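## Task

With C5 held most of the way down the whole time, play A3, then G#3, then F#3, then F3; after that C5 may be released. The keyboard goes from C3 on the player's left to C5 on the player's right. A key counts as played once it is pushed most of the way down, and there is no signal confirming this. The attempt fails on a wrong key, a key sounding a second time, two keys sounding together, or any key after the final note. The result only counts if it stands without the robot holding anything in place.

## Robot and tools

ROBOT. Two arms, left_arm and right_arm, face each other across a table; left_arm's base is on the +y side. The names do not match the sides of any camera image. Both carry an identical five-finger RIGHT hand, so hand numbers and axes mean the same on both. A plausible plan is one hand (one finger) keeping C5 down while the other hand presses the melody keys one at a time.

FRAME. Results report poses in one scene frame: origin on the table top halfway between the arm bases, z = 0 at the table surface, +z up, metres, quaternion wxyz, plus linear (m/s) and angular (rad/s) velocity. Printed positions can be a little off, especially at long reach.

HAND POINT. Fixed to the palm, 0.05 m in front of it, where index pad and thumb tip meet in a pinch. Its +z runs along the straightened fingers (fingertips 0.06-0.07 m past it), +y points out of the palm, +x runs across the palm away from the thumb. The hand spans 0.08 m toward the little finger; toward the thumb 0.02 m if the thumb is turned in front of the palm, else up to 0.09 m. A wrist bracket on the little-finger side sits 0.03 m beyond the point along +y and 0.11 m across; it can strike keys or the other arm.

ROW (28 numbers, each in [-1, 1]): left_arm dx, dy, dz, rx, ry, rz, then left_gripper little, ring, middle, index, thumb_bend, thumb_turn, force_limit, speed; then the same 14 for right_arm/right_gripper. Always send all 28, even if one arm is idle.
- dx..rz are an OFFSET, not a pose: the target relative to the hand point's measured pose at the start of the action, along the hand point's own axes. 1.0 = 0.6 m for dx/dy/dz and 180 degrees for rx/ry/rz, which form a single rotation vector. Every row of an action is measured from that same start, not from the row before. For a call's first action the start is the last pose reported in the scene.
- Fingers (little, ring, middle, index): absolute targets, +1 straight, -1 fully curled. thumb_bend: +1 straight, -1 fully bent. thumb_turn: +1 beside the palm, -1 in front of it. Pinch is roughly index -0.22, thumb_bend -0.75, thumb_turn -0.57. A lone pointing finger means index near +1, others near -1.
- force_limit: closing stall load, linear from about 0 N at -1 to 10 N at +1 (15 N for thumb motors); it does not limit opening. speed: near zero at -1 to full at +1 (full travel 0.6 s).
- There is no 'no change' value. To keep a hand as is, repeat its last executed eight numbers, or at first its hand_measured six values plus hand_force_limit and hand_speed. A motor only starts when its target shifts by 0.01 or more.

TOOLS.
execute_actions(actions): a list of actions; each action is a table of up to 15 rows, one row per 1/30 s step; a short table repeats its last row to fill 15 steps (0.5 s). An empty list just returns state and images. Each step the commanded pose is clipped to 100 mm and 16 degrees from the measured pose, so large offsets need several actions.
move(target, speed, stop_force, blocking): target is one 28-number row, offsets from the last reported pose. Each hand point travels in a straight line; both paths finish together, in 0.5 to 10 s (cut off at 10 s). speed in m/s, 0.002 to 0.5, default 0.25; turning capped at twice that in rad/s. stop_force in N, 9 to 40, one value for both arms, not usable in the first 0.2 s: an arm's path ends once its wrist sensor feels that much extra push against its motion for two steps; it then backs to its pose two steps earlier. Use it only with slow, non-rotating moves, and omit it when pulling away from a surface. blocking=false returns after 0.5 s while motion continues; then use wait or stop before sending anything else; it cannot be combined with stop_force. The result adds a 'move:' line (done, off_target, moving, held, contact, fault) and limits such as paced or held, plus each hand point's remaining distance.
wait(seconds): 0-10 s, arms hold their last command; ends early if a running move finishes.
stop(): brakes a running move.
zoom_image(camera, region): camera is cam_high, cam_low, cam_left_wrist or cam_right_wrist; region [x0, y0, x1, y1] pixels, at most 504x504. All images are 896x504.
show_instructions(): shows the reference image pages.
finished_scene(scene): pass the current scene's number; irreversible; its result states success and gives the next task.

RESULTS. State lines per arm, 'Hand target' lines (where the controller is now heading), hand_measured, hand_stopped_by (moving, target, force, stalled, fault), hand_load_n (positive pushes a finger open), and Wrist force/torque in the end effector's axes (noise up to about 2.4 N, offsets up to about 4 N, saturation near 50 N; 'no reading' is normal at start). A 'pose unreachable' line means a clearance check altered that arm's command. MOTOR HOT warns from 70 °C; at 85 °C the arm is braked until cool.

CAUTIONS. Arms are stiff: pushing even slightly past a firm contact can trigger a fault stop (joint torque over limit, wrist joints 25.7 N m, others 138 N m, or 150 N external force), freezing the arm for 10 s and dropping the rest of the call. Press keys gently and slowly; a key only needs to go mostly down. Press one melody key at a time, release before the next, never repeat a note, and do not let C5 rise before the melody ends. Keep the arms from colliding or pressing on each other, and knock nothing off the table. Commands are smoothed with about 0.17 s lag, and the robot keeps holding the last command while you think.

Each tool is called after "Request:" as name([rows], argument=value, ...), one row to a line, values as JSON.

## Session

Request:
execute_actions(actions=[])

Scene clock: 0.00 s.
left_arm: end_effector_position=(+0.3253, +0.4796, +0.4781) hand_measured=(+1.000, +1.000, +1.000, +1.000, +1.000, +1.000) hand_load_n=(+0.0, +0.0, +0.0, +0.0, +0.0, +0.0) hand_stopped_by=(target, target, target, target, target, target) hand_force_limit=0.00 hand_speed=-0.80 end_effector_quat_wxyz=(-0.005, +0.340, +0.940, +0.011) end_effector_velocity=(+0.000, +0.000, -0.000) end_effector_angular_velocity=(+0.001, -0.000, +0.001) | right_arm: end_effector_position=(+0.0490, -0.2258, +0.4791) hand_measured=(+1.000, +1.000, +1.000, +1.000, +1.000, +1.000) hand_load_n=(+0.0, +0.0, +0.0, +0.0, +0.0, +0.0) hand_stopped_by=(target, target, target, target, target, target) hand_force_limit=0.00 hand_speed=-0.80 end_effector_quat_wxyz=(+0.001, -0.407, +0.913, -0.001) end_effector_velocity=(+0.000, +0.000, +0.000) end_effector_angular_velocity=(+0.001, -0.002, -0.001)
Joint positions: left_arm=[ 0.566 -1.727  1.354  1.967  1.561 -1.908] | right_arm=[-1.178 -1.749  1.359  1.958  1.572 -1.861]
Joint velocities: left_arm=[ 0.    -0.     0.001 -0.    -0.    -0.   ] | right_arm=[-0.    -0.    -0.001 -0.001 -0.     0.   ]
Wrist force (N, on the end effector, along its own x y z axes, offset not removed): no reading
Wrist torque (N m, same axes, about the end effector's origin, offset not removed): no reading
Hand target (left_arm): +0.325, +0.480, +0.478; -0.005, +0.340, +0.940, +0.011
Hand target (right_arm): +0.049, -0.226, +0.479; +0.001, -0.407, +0.913, -0.001

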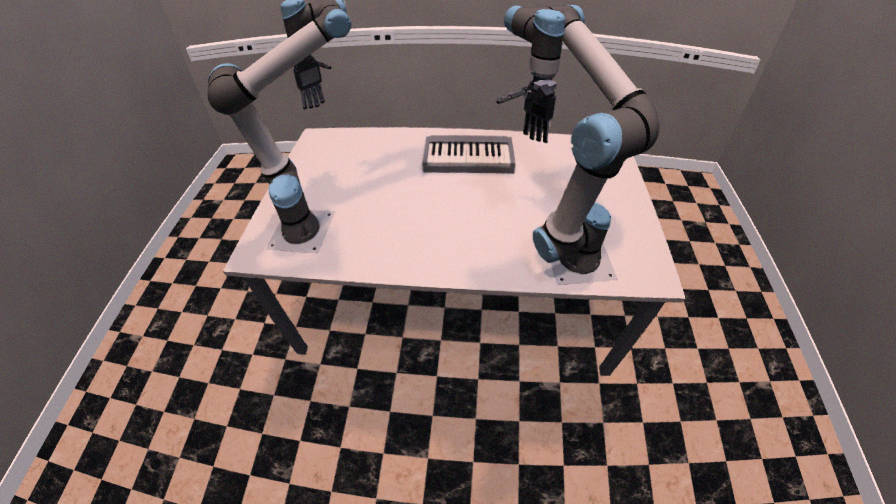

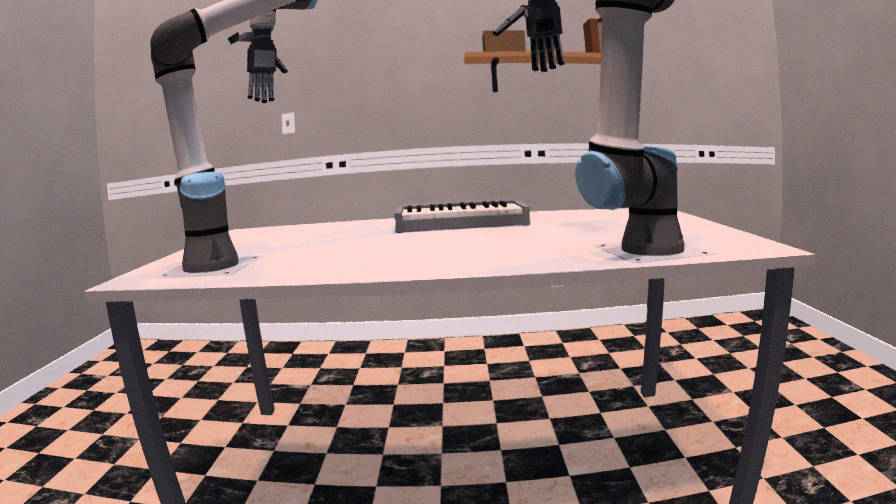

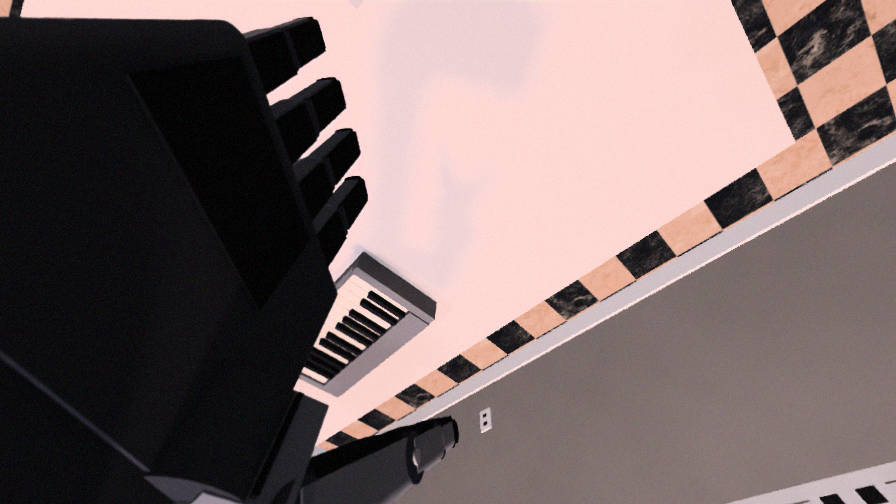

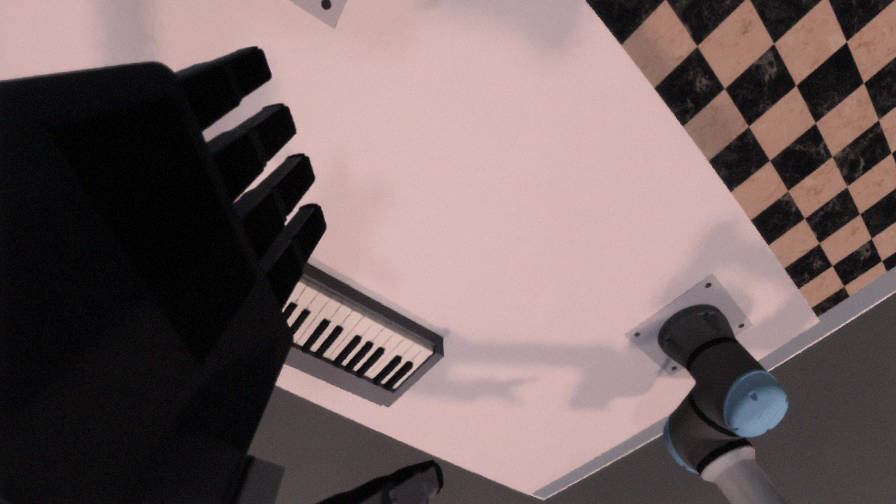

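Request:
zoom_image(camera="cam_high", region=[405, 120, 535, 195])

Region (405, 120, 535, 195) of cam_high's 896x504 image, scaled by 3.877, with more detail than that image has; it fills the top 291 rows of this view, and the rest is white.

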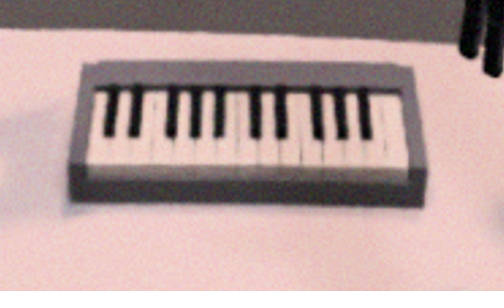

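Request:
move(target=[-0.554,-0.532,0.570,0.0666,-0.1234,-0.7205, 1,-1,-1,-1,1,1,0,0.5, -0.419,-0.4055,0.535,-0.0252,-0.0634,-0.2396, 1,-1,-1,-1,-0.8,1,0,0.5], speed=0.4)

Scene clock: 82.83 s.
left_arm: end_effector_position=(+0.3747, +0.0303, +0.1247) hand_measured=(+1.000, -1.000, -1.000, -1.000, +1.000, +1.000) hand_load_n=(+0.0, +0.0, +0.0, +0.0, +0.0, +0.0) hand_stopped_by=(target, target, target, target, target, target) hand_force_limit=0.00 hand_speed=0.50 end_effector_quat_wxyz=(-0.124, +0.704, -0.689, +0.121) end_effector_velocity=(+0.000, -0.003, -0.001) end_effector_angular_velocity=(+0.002, +0.001, +0.014) | right_arm: end_effector_position=(+0.3986, -0.2016, +0.1586) hand_measured=(+1.000, -1.000, -1.000, -1.000, -0.800, +1.000) hand_load_n=(+0.0, +0.0, +0.0, +0.0, +0.0, +0.0) hand_stopped_by=(target, target, target, target, target, target) hand_force_limit=0.00 hand_speed=0.50 end_effector_quat_wxyz=(+0.074, -0.711, +0.695, +0.073) end_effector_velocity=(+0.002, +0.000, -0.002) end_effector_angular_velocity=(+0.001, +0.000, +0.003)
Joint positions: left_arm=[ 0.31  -0.71   0.837  1.349  1.235 -4.434] | right_arm=[-1.554 -0.988  1.289  1.235  1.366 -2.988]
Joint velocities: left_arm=[-0.     0.013 -0.02   0.014 -0.001 -0.015] | right_arm=[ 0.     0.007 -0.006 -0.    -0.001 -0.003]
Wrist force (N, on the end effector, along its own x y z axes, offset not removed): left_arm=[0.0 0.7 0.9] | right_arm=[-0.5 0.3 -2.1]
Wrist torque (N m, same axes, about the end effector's origin, offset not removed): left_arm=[0.01 -0.11 -0.01] | right_arm=[0.04 -0.11 0.22]
Hand target (left_arm): +0.375, +0.030, +0.125; -0.124, +0.705, -0.688, +0.121
Hand target (right_arm): +0.399, -0.202, +0.158; -0.074, +0.711, -0.695, -0.073
Off the commanded pose (left_arm): 0.001 m, 0 deg.
Off the commanded pose (right_arm): 0.001 m, 0 deg.
move: done

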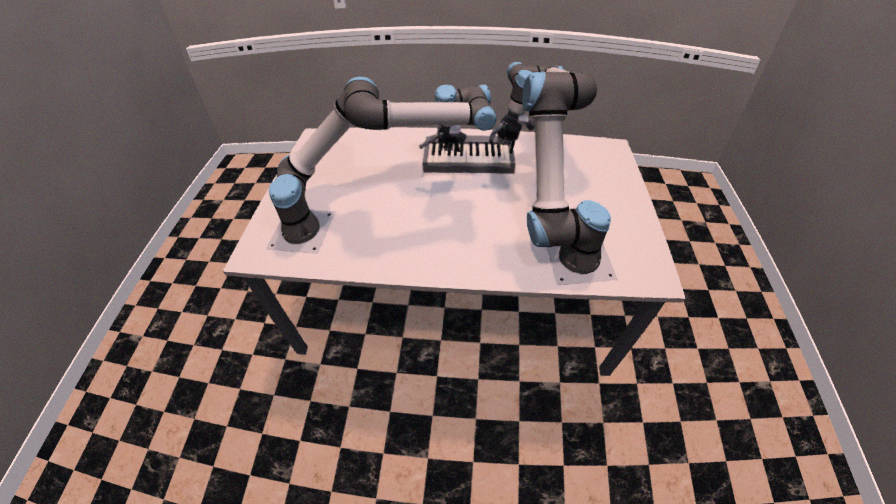

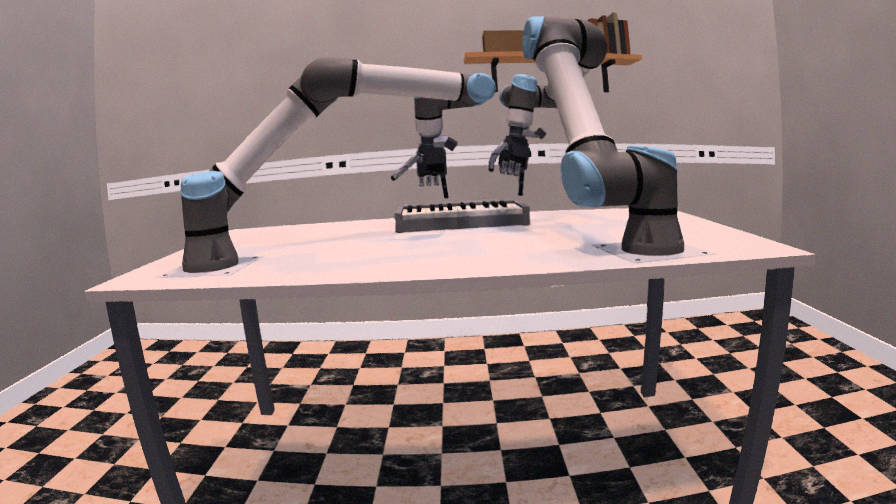

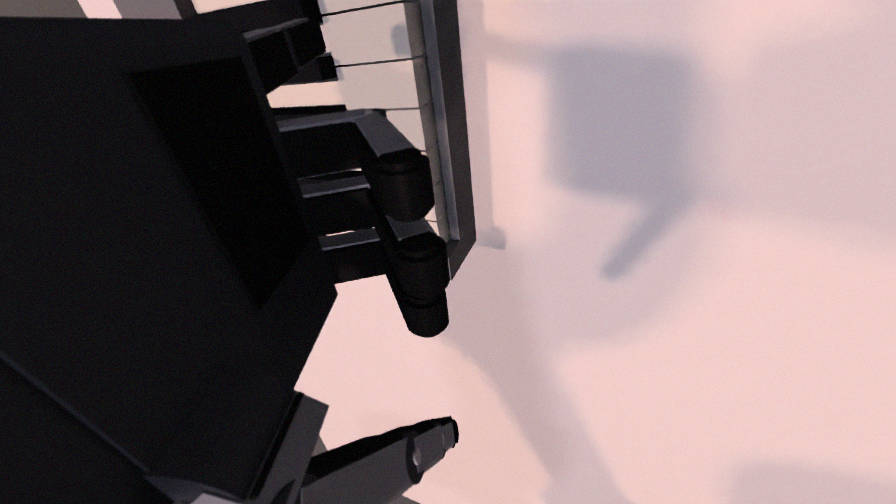

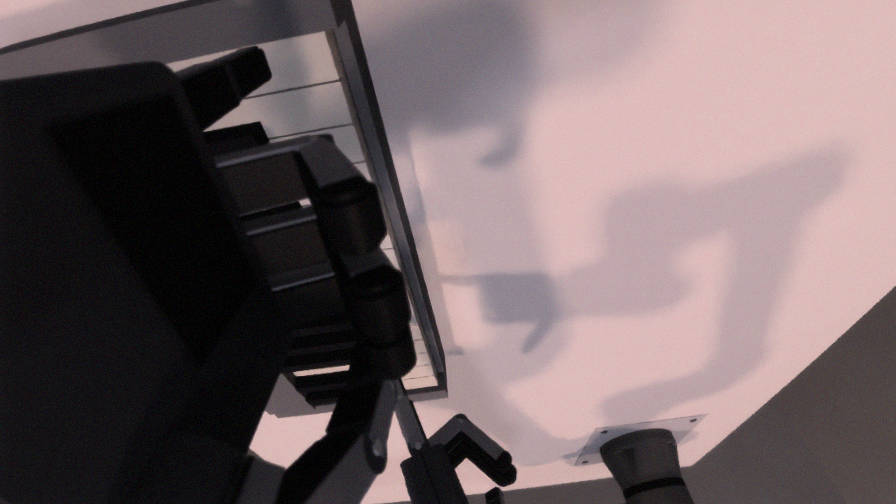

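Request:
move(target=[-0.004,0.0154,0.0423,0,0,0, 1,-1,-1,-1,1,1,0,0.5, -0.0025,0,0.042,0,0,0, 1,-1,-1,-1,-0.8,1,0,0.5], speed=0.05)

Request:
zoom_image(camera="cam_right_wrist", region=[180, 0, 400, 150])

Request:
zoom_image(camera="cam_left_wrist", region=[230, 0, 450, 150])

Request:
zoom_image(camera="cam_low", region=[385, 175, 545, 240])

Scene clock: 93.90 s.
left_arm: end_effector_position=(+0.3746, +0.0326, +0.0981) hand_measured=(+1.000, -1.000, -1.000, -1.000, +1.000, +1.000) hand_load_n=(+0.0, +0.0, +0.0, +0.0, +0.0, +0.0) hand_stopped_by=(target, target, target, target, target, target) hand_force_limit=0.00 hand_speed=0.50 end_effector_quat_wxyz=(-0.124, +0.704, -0.689, +0.121) end_effector_velocity=(+0.000, +0.000, -0.003) end_effector_angular_velocity=(-0.000, -0.000, +0.000) | right_arm: end_effector_position=(+0.3986, -0.1950, +0.1346) hand_measured=(+1.000, -1.000, -1.000, -1.000, -0.800, +1.000) hand_load_n=(+0.0, +0.0, +0.0, +0.0, +0.0, +0.0) hand_stopped_by=(target, target, target, target, target, target) hand_force_limit=0.00 hand_speed=0.50 end_effector_quat_wxyz=(+0.074, -0.711, +0.695, +0.073) end_effector_velocity=(+0.000, +0.001, -0.002) end_effector_angular_velocity=(+0.000, -0.001, +0.000)
Joint positions: left_arm=[ 0.311 -0.704  0.894  1.286  1.235 -4.433] | right_arm=[-1.541 -0.963  1.312  1.184  1.366 -2.975]
Joint velocities: left_arm=[ 0.     0.002  0.005 -0.007 -0.    -0.   ] | right_arm=[ 0.002  0.002  0.002 -0.006 -0.     0.002]
Wrist force (N, on the end effector, along its own x y z axes, offset not removed): left_arm=[-0.9 1.0 0.8] | right_arm=[-0.2 0.5 1.1]
Wrist torque (N m, same axes, about the end effector's origin, offset not removed): left_arm=[0.17 0.13 -0.16] | right_arm=[-0.06 0.21 0.13]
Hand target (left_arm): +0.375, +0.033, +0.098; -0.124, +0.704, -0.689, +0.121
Hand target (right_arm): +0.399, -0.195, +0.134; -0.074, +0.711, -0.695, -0.073
Off the commanded pose (left_arm): 0.000 m, 0 deg.
Off the commanded pose (right_arm): 0.000 m, 0 deg.
move: done

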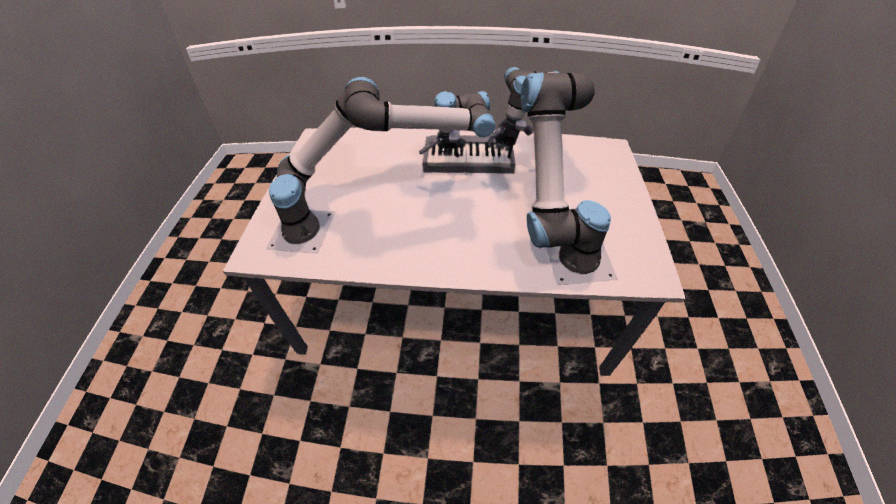

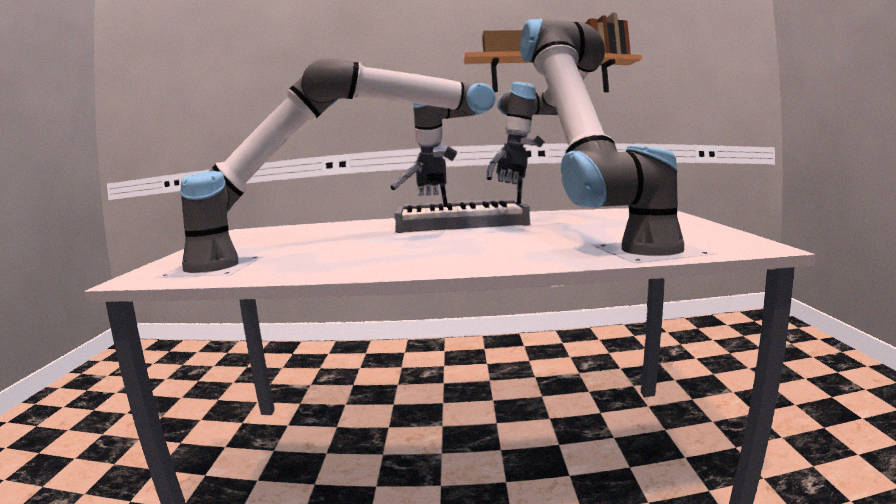

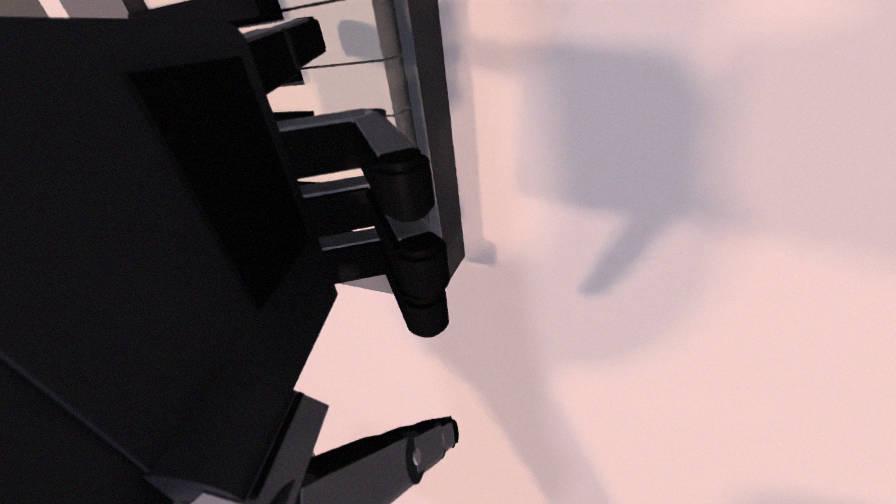

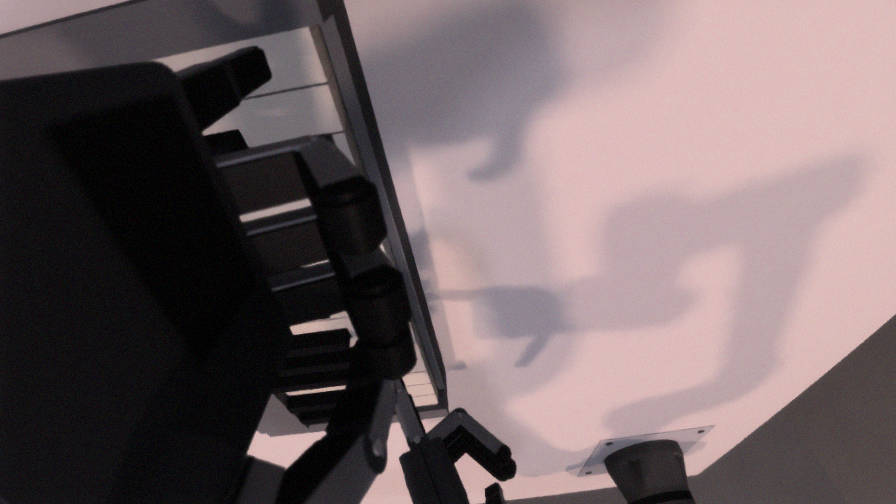

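Region (180, 0, 400, 150) of cam_right_wrist's 896x504 image, scaled by 2.291, with more detail than that image has; it fills the top 344 rows of this view, and the rest is white.

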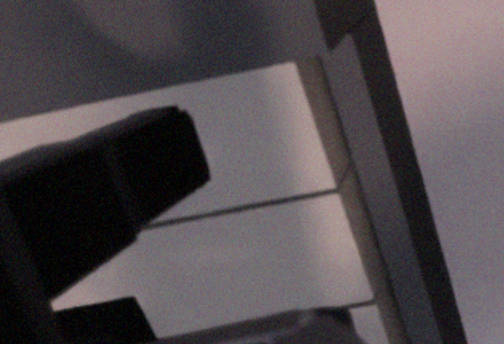

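Region (230, 0, 450, 150) of cam_left_wrist's 896x504 image, scaled by 2.291, with more detail than that image has; it fills the top 344 rows of this view, and the rest is white.

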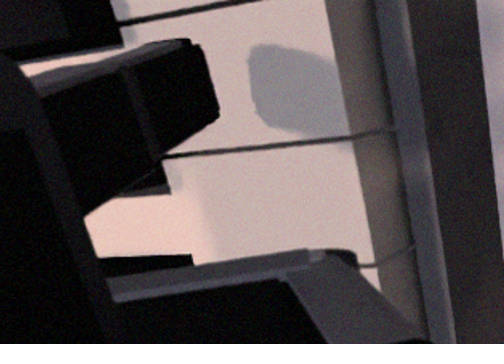

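Region (385, 175, 545, 240) of cam_low's 896x504 image, scaled by 3.150, with more detail than that image has; it fills the top 205 rows of this view, and the rest is white.

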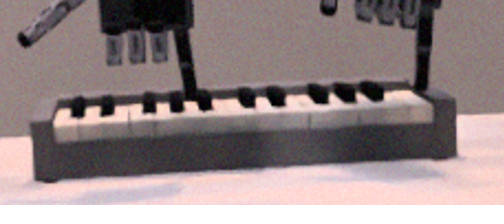

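Request:
move(target=[0,0.004,0.011,0,0,0, 1,-1,-1,-1,1,1,0,0.5, 0,0,0.022,0,0,0, 1,-1,-1,-1,-0.8,1,0,0.5], speed=0.025, stop_force=9)

Request:
move(target=[0,0,0,0,0,0, 1,-1,-1,-1,1,1,0,0.5, 0.002,0,0.024,0,0,0, 1,-1,-1,-1,-0.8,1,0,0.5], speed=0.004, stop_force=10)

Request:
zoom_image(camera="cam_low", region=[425, 180, 545, 240])

Request:
zoom_image(camera="cam_left_wrist", region=[230, 0, 450, 150])

Scene clock: 103.47 s.
left_arm: end_effector_position=(+0.3746, +0.0326, +0.0912) hand_measured=(+1.000, -1.000, -1.000, -1.000, +1.000, +1.000) hand_load_n=(+0.0, +0.0, +0.0, +0.0, +0.0, +0.0) hand_stopped_by=(target, target, target, target, target, target) hand_force_limit=0.00 hand_speed=0.50 end_effector_quat_wxyz=(-0.124, +0.704, -0.689, +0.121) end_effector_velocity=(+0.000, +0.000, -0.002) end_effector_angular_velocity=(+0.001, -0.000, +0.001) | right_arm: end_effector_position=(+0.3985, -0.1923, +0.1220) hand_measured=(+1.000, -1.000, -1.000, -1.000, -0.800, +1.000) hand_load_n=(+0.0, +0.0, +0.0, +0.0, +0.0, +0.0) hand_stopped_by=(target, target, target, target, target, target) hand_force_limit=0.00 hand_speed=0.50 end_effector_quat_wxyz=(+0.074, -0.711, +0.695, +0.073) end_effector_velocity=(-0.000, +0.001, -0.002) end_effector_angular_velocity=(-0.000, +0.001, -0.000)
Joint positions: left_arm=[ 0.311 -0.7    0.905  1.271  1.235 -4.433] | right_arm=[-1.536 -0.949  1.324  1.158  1.366 -2.97 ]
Joint velocities: left_arm=[ 0.     0.001  0.002 -0.003 -0.    -0.001] | right_arm=[ 0.001  0.003  0.002 -0.005  0.     0.002]
Wrist force (N, on the end effector, along its own x y z axes, offset not removed): left_arm=[-1.7 1.3 0.5] | right_arm=[-0.1 -0.9 0.1]
Wrist torque (N m, same axes, about the end effector's origin, offset not removed): left_arm=[0.21 0.21 -0.23] | right_arm=[-0.14 0.08 0.01]
Hand target (left_arm): +0.375, +0.033, +0.091; -0.124, +0.704, -0.689, +0.121
Hand target (right_arm): +0.399, -0.192, +0.122; -0.074, +0.711, -0.695, -0.073
Off the commanded pose (left_arm): 0.000 m, 0 deg.
Off the commanded pose (right_arm): 0.000 m, 0 deg.
move: done

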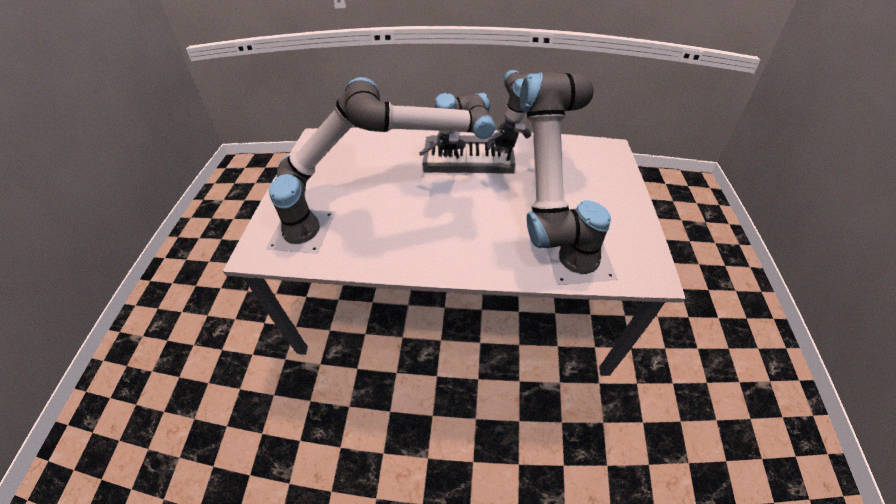

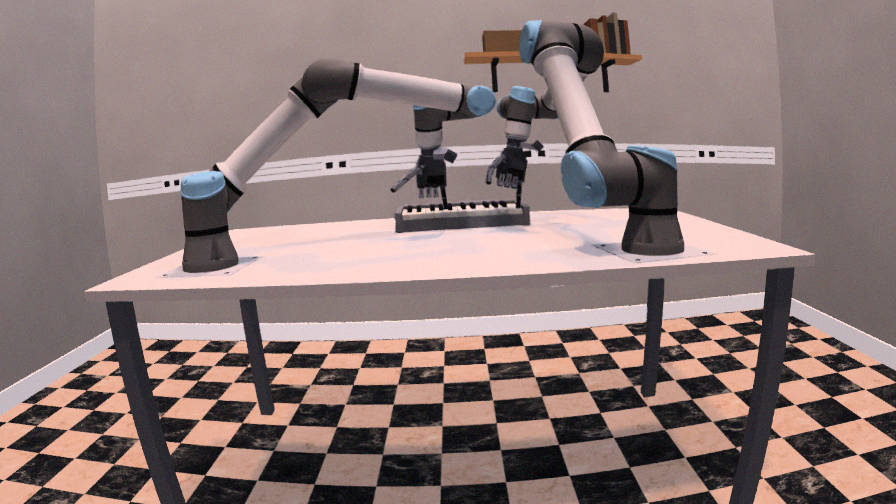

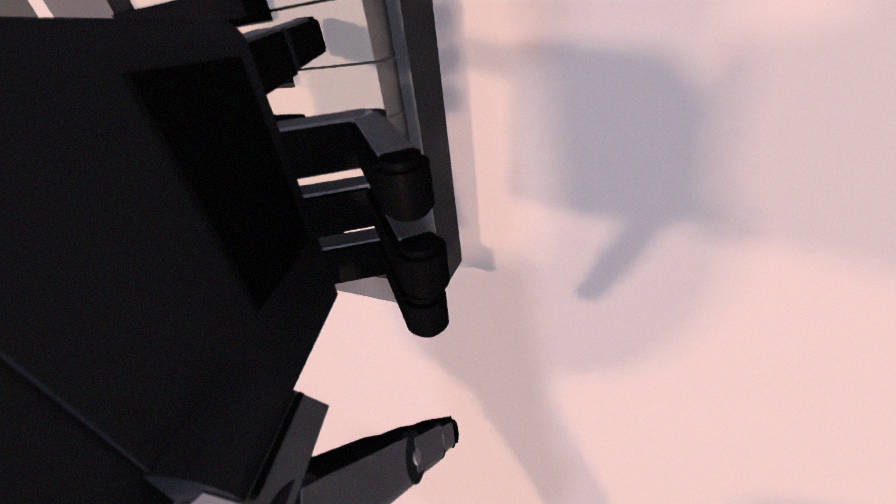

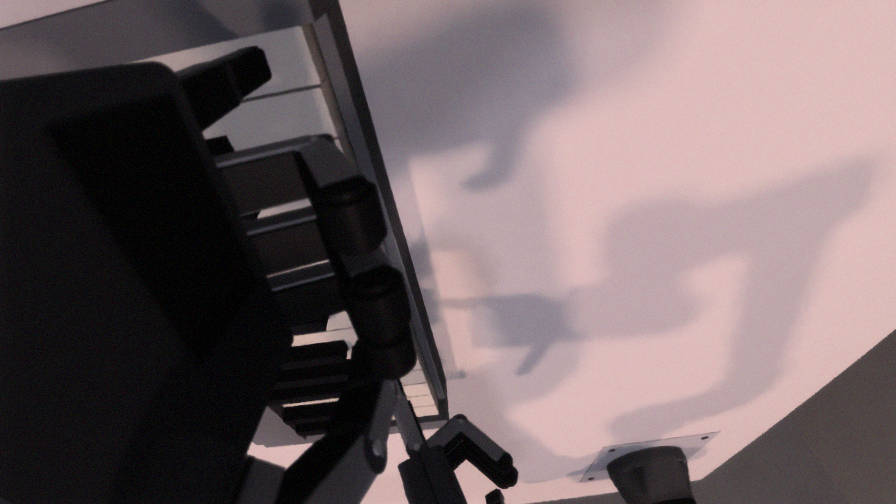

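Scene clock: 105.90 s.
left_arm: end_effector_position=(+0.3746, +0.0326, +0.0912) hand_measured=(+1.000, -1.000, -1.000, -1.000, +1.000, +1.000) hand_load_n=(+0.0, +0.0, +0.0, +0.0, +0.0, +0.0) hand_stopped_by=(target, target, target, target, target, target) hand_force_limit=0.00 hand_speed=0.50 end_effector_quat_wxyz=(-0.124, +0.704, -0.689, +0.121) end_effector_velocity=(-0.000, -0.000, -0.000) end_effector_angular_velocity=(+0.001, -0.000, -0.002) | right_arm: end_effector_position=(+0.3985, -0.1913, +0.1138) hand_measured=(+1.000, -1.000, -1.000, -1.000, -0.800, +1.000) hand_load_n=(+0.0, +0.0, +0.0, +0.0, +0.0, +0.0) hand_stopped_by=(target, target, target, target, target, target) hand_force_limit=0.00 hand_speed=0.50 end_effector_quat_wxyz=(+0.074, -0.711, +0.695, +0.073) end_effector_velocity=(-0.000, +0.001, +0.002) end_effector_angular_velocity=(+0.002, +0.001, +0.001)
Joint positions: left_arm=[ 0.311 -0.7    0.905  1.271  1.235 -4.433] | right_arm=[-1.534 -0.941  1.332  1.141  1.366 -2.968]
Joint velocities: left_arm=[-0.001  0.    -0.     0.    -0.     0.001] | right_arm=[ 0.    -0.002 -0.002  0.004 -0.002 -0.   ]
Wrist force (N, on the end effector, along its own x y z axes, offset not removed): left_arm=[-2.1 0.4 -0.3] | right_arm=[0.9 1.1 -19.0]
Wrist torque (N m, same axes, about the end effector's origin, offset not removed): left_arm=[0.04 0.25 -0.14] | right_arm=[1.49 1.23 0.17]
Hand target (left_arm): +0.375, +0.033, +0.091; -0.124, +0.704, -0.689, +0.121
Hand target (right_arm): +0.399, -0.191, +0.114; -0.074, +0.711, -0.695, -0.073
Off the commanded pose (left_arm): 0.000 m, 0 deg.
Off the commanded pose (right_arm): 0.006 m, 0 deg.
move: contact (right_arm)

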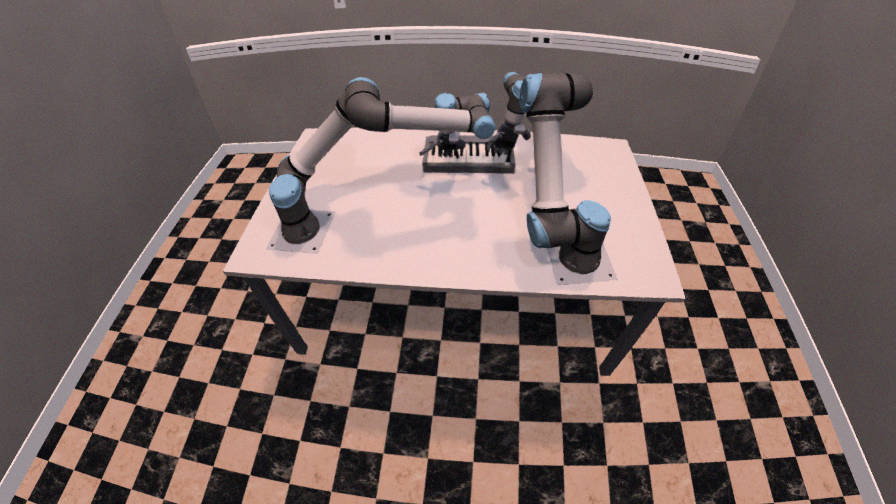

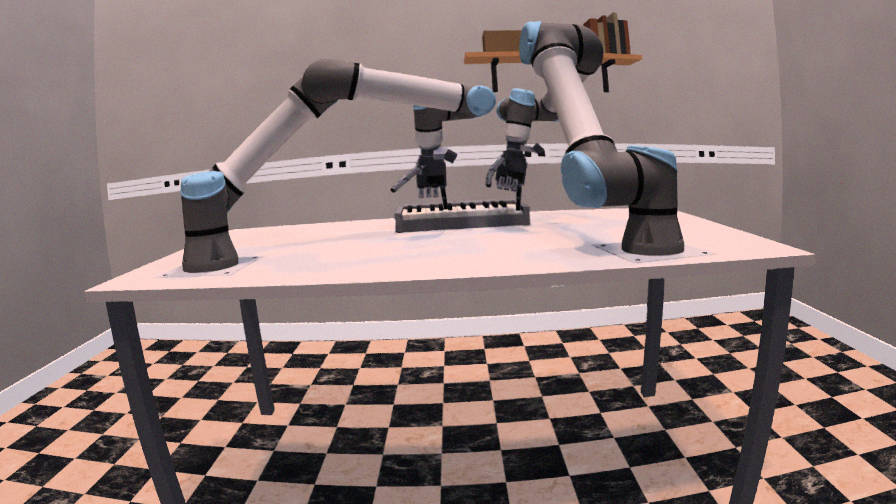

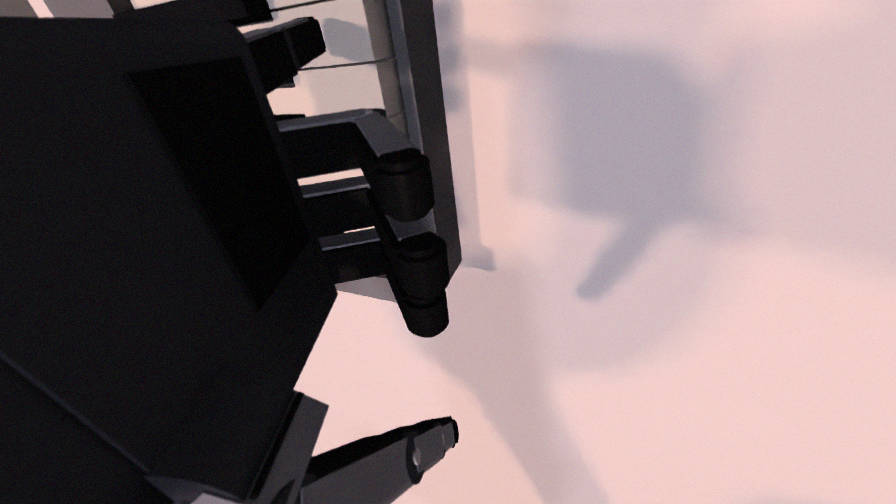

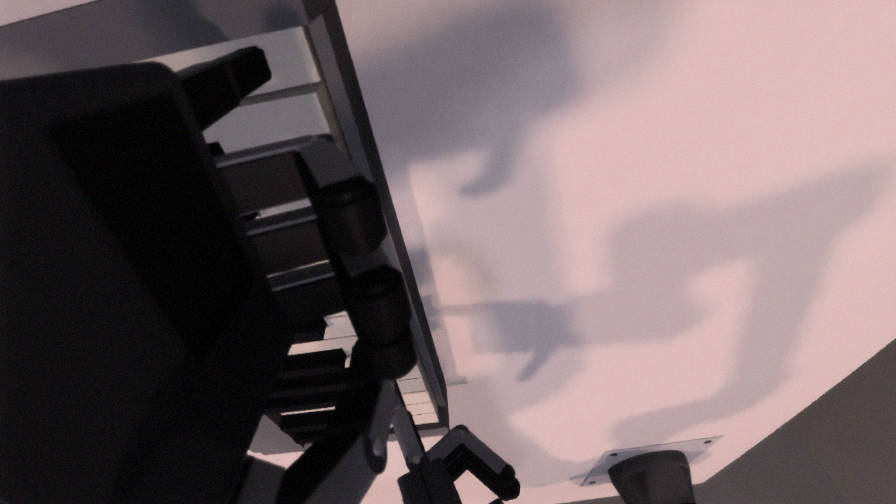

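Region (425, 180, 545, 240) of cam_low's 896x504 image, scaled by 4.200, with more detail than that image has.

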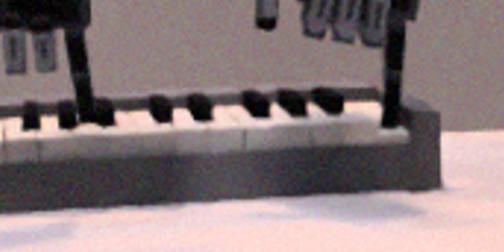

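Region (230, 0, 450, 150) of cam_left_wrist's 896x504 image, scaled by 2.291, with more detail than that image has; it fills the top 344 rows of this view, and the rest is white.

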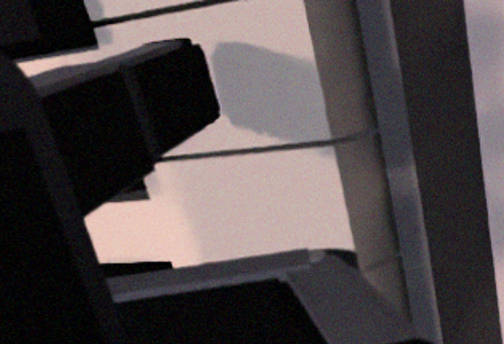

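Request:
move(target=[0,0.0051,0.0141,0,0,0, 1,-1,-1,-1,1,1,0,0.5, 0,0,-0.0007,0,0,0, 1,-1,-1,-1,-0.8,1,0,0.5], speed=0.02, stop_force=9)

Request:
move(target=[0,0.008,0.022,0,0,0, 1,-1,-1,-1,1,1,0,0.5, 0,0,0,0,0,0, 1,-1,-1,-1,-0.8,1,0,0.5], speed=0.004, stop_force=10)

Request:
zoom_image(camera="cam_low", region=[385, 175, 545, 240])

Scene clock: 121.90 s.
left_arm: end_effector_position=(+0.3746, +0.0327, +0.0825) hand_measured=(+1.000, -1.000, -1.000, -1.000, +1.000, +1.000) hand_load_n=(-0.5, +0.0, +0.0, +0.0, +0.0, +0.0) hand_stopped_by=(target, target, target, target, target, target) hand_force_limit=0.00 hand_speed=0.50 end_effector_quat_wxyz=(-0.124, +0.704, -0.689, +0.121) end_effector_velocity=(-0.000, -0.000, -0.003) end_effector_angular_velocity=(+0.001, -0.000, -0.000) | right_arm: end_effector_position=(+0.3985, -0.1914, +0.1142) hand_measured=(+1.000, -1.000, -1.000, -1.000, -0.800, +1.000) hand_load_n=(+0.0, +0.0, +0.0, +0.0, +0.0, +0.0) hand_stopped_by=(target, target, target, target, target, target) hand_force_limit=0.00 hand_speed=0.50 end_effector_quat_wxyz=(+0.074, -0.711, +0.695, +0.073) end_effector_velocity=(-0.001, -0.000, -0.000) end_effector_angular_velocity=(-0.001, +0.003, -0.000)
Joint positions: left_arm=[ 0.311 -0.694  0.917  1.253  1.235 -4.433] | right_arm=[-1.534 -0.941  1.332  1.142  1.366 -2.968]
Joint velocities: left_arm=[-0.     0.002  0.003 -0.005 -0.    -0.   ] | right_arm=[-0.     0.     0.001  0.002  0.    -0.   ]
Wrist force (N, on the end effector, along its own x y z axes, offset not removed): left_arm=[-1.0 3.5 -0.6] | right_arm=[-0.9 0.4 -11.8]
Wrist torque (N m, same axes, about the end effector's origin, offset not removed): left_arm=[0.54 0.04 0.00] | right_arm=[0.76 0.92 0.11]
Hand target (left_arm): +0.375, +0.033, +0.082; -0.124, +0.704, -0.689, +0.121
Hand target (right_arm): +0.398, -0.191, +0.114; -0.074, +0.711, -0.695, -0.073
Off the commanded pose (left_arm): 0.000 m, 0 deg.
Off the commanded pose (right_arm): 0.000 m, 0 deg.
move: done

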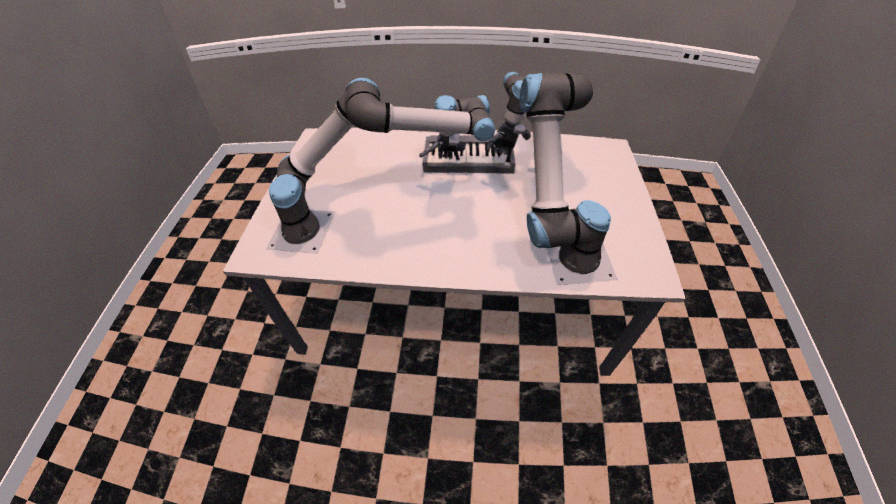

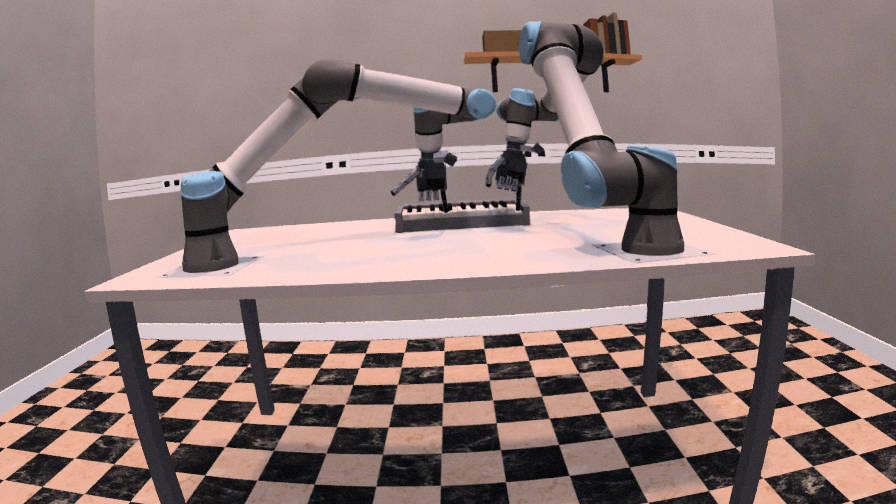

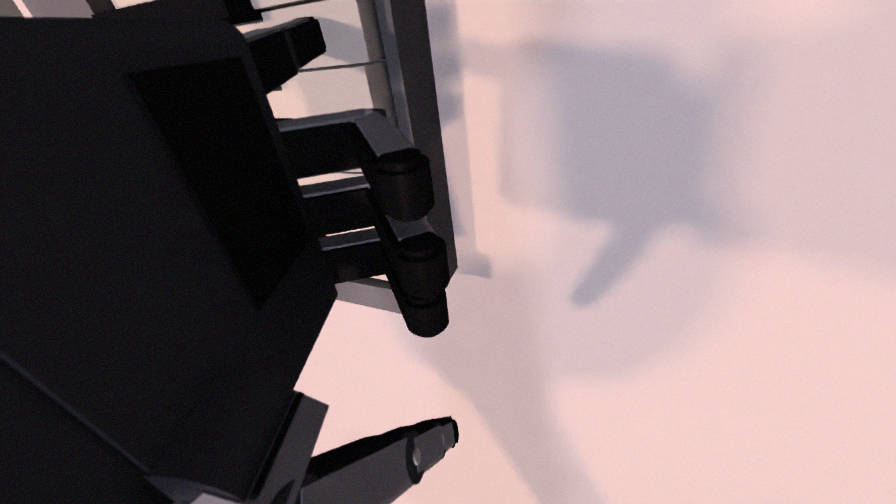

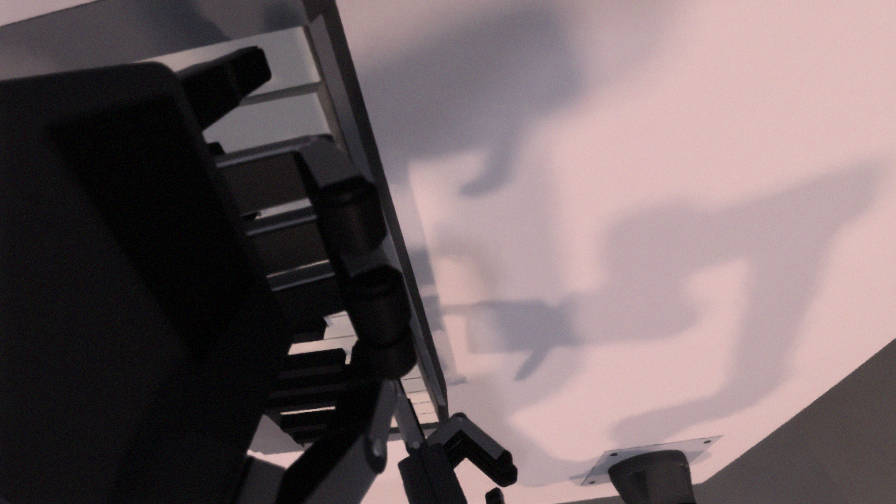

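Scene clock: 123.83 s.
left_arm: end_effector_position=(+0.3746, +0.0327, +0.0762) hand_measured=(+1.000, -1.000, -1.000, -1.000, +1.000, +1.000) hand_load_n=(+0.0, +0.0, +0.0, +0.0, +0.0, +0.0) hand_stopped_by=(target, target, target, target, target, target) hand_force_limit=0.00 hand_speed=0.50 end_effector_quat_wxyz=(-0.124, +0.704, -0.689, +0.121) end_effector_velocity=(-0.001, +0.001, +0.001) end_effector_angular_velocity=(+0.004, +0.001, -0.000) | right_arm: end_effector_position=(+0.3985, -0.1914, +0.1142) hand_measured=(+1.000, -1.000, -1.000, -1.000, -0.800, +1.000) hand_load_n=(+0.0, +0.0, +0.0, +0.0, +0.0, +0.0) hand_stopped_by=(target, target, target, target, target, target) hand_force_limit=0.00 hand_speed=0.50 end_effector_quat_wxyz=(+0.074, -0.711, +0.695, +0.073) end_effector_velocity=(-0.000, -0.000, -0.000) end_effector_angular_velocity=(-0.001, +0.001, -0.001)
Joint positions: left_arm=[ 0.311 -0.69   0.926  1.24   1.235 -4.433] | right_arm=[-1.534 -0.941  1.332  1.142  1.366 -2.968]
Joint velocities: left_arm=[-0.001  0.    -0.001  0.004 -0.    -0.   ] | right_arm=[ 0.     0.    -0.     0.001  0.001  0.001]
Wrist force (N, on the end effector, along its own x y z axes, offset not removed): left_arm=[-1.5 0.0 -15.0] | right_arm=[-0.4 0.9 -11.2]
Wrist torque (N m, same axes, about the end effector's origin, offset not removed): left_arm=[1.24 1.21 -0.28] | right_arm=[0.91 1.18 0.19]
Hand target (left_arm): +0.375, +0.033, +0.077; -0.124, +0.704, -0.689, +0.121
Hand target (right_arm): +0.398, -0.191, +0.114; -0.074, +0.711, -0.695, -0.073
Off the commanded pose (left_arm): 0.008 m, 0 deg.
Off the commanded pose (right_arm): 0.000 m, 0 deg.
move: contact (left_arm)

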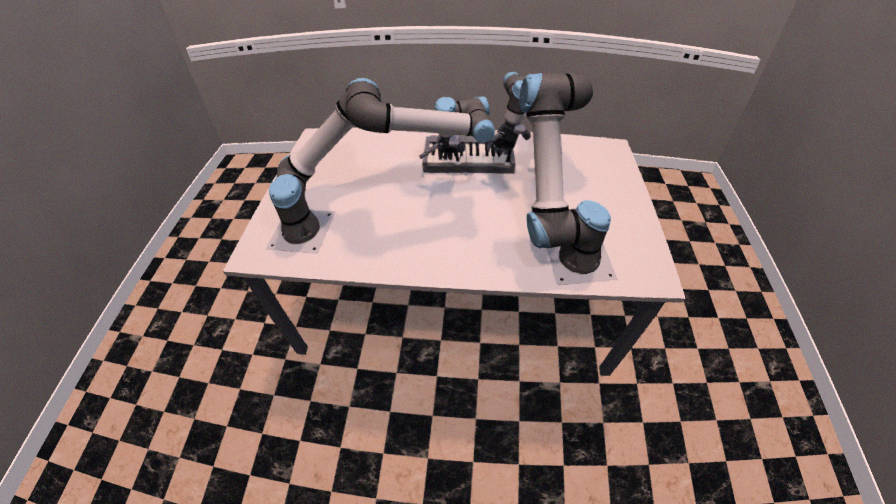

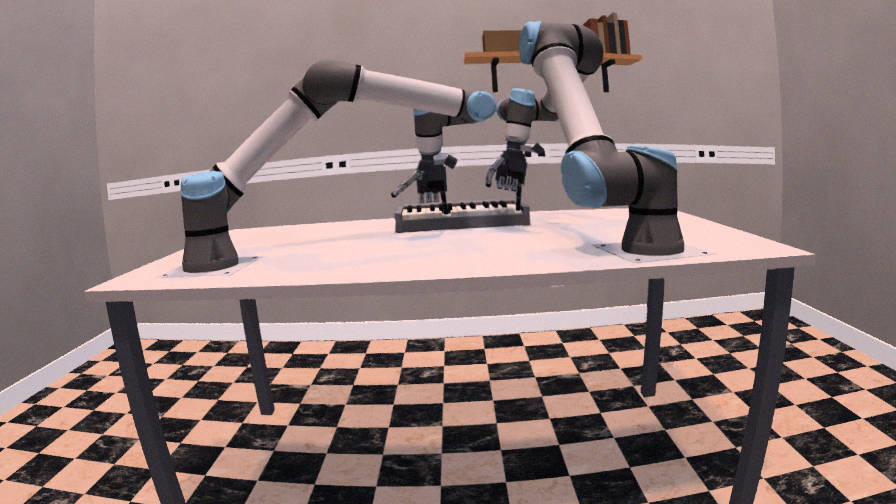

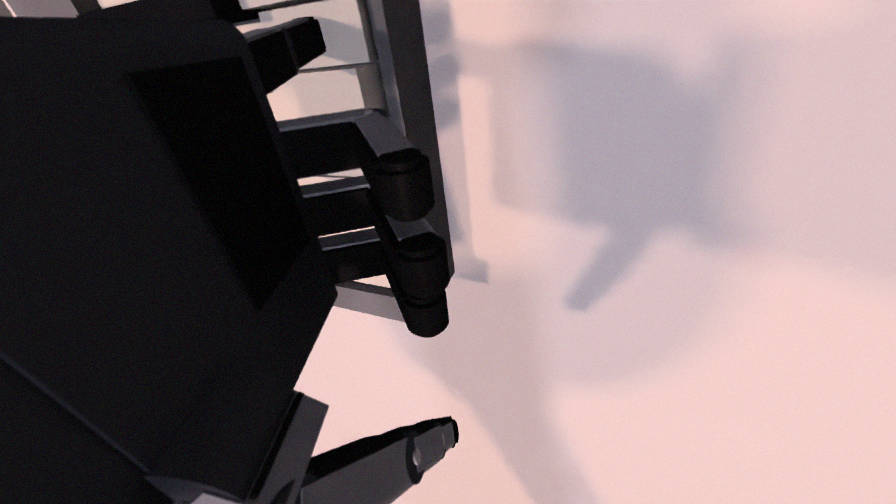

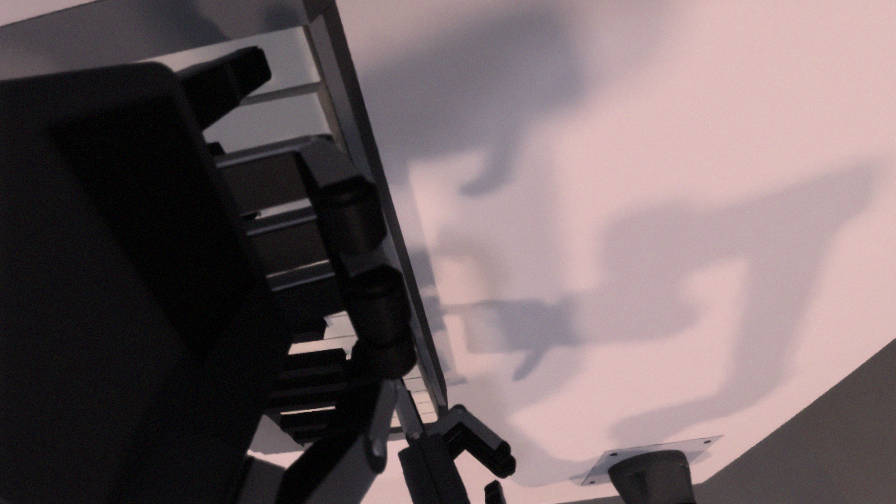

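Region (385, 175, 545, 240) of cam_low's 896x504 image, scaled by 3.150, with more detail than that image has; it fills the top 205 rows of this view, and the rest is white.

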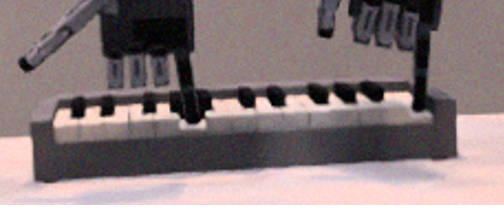

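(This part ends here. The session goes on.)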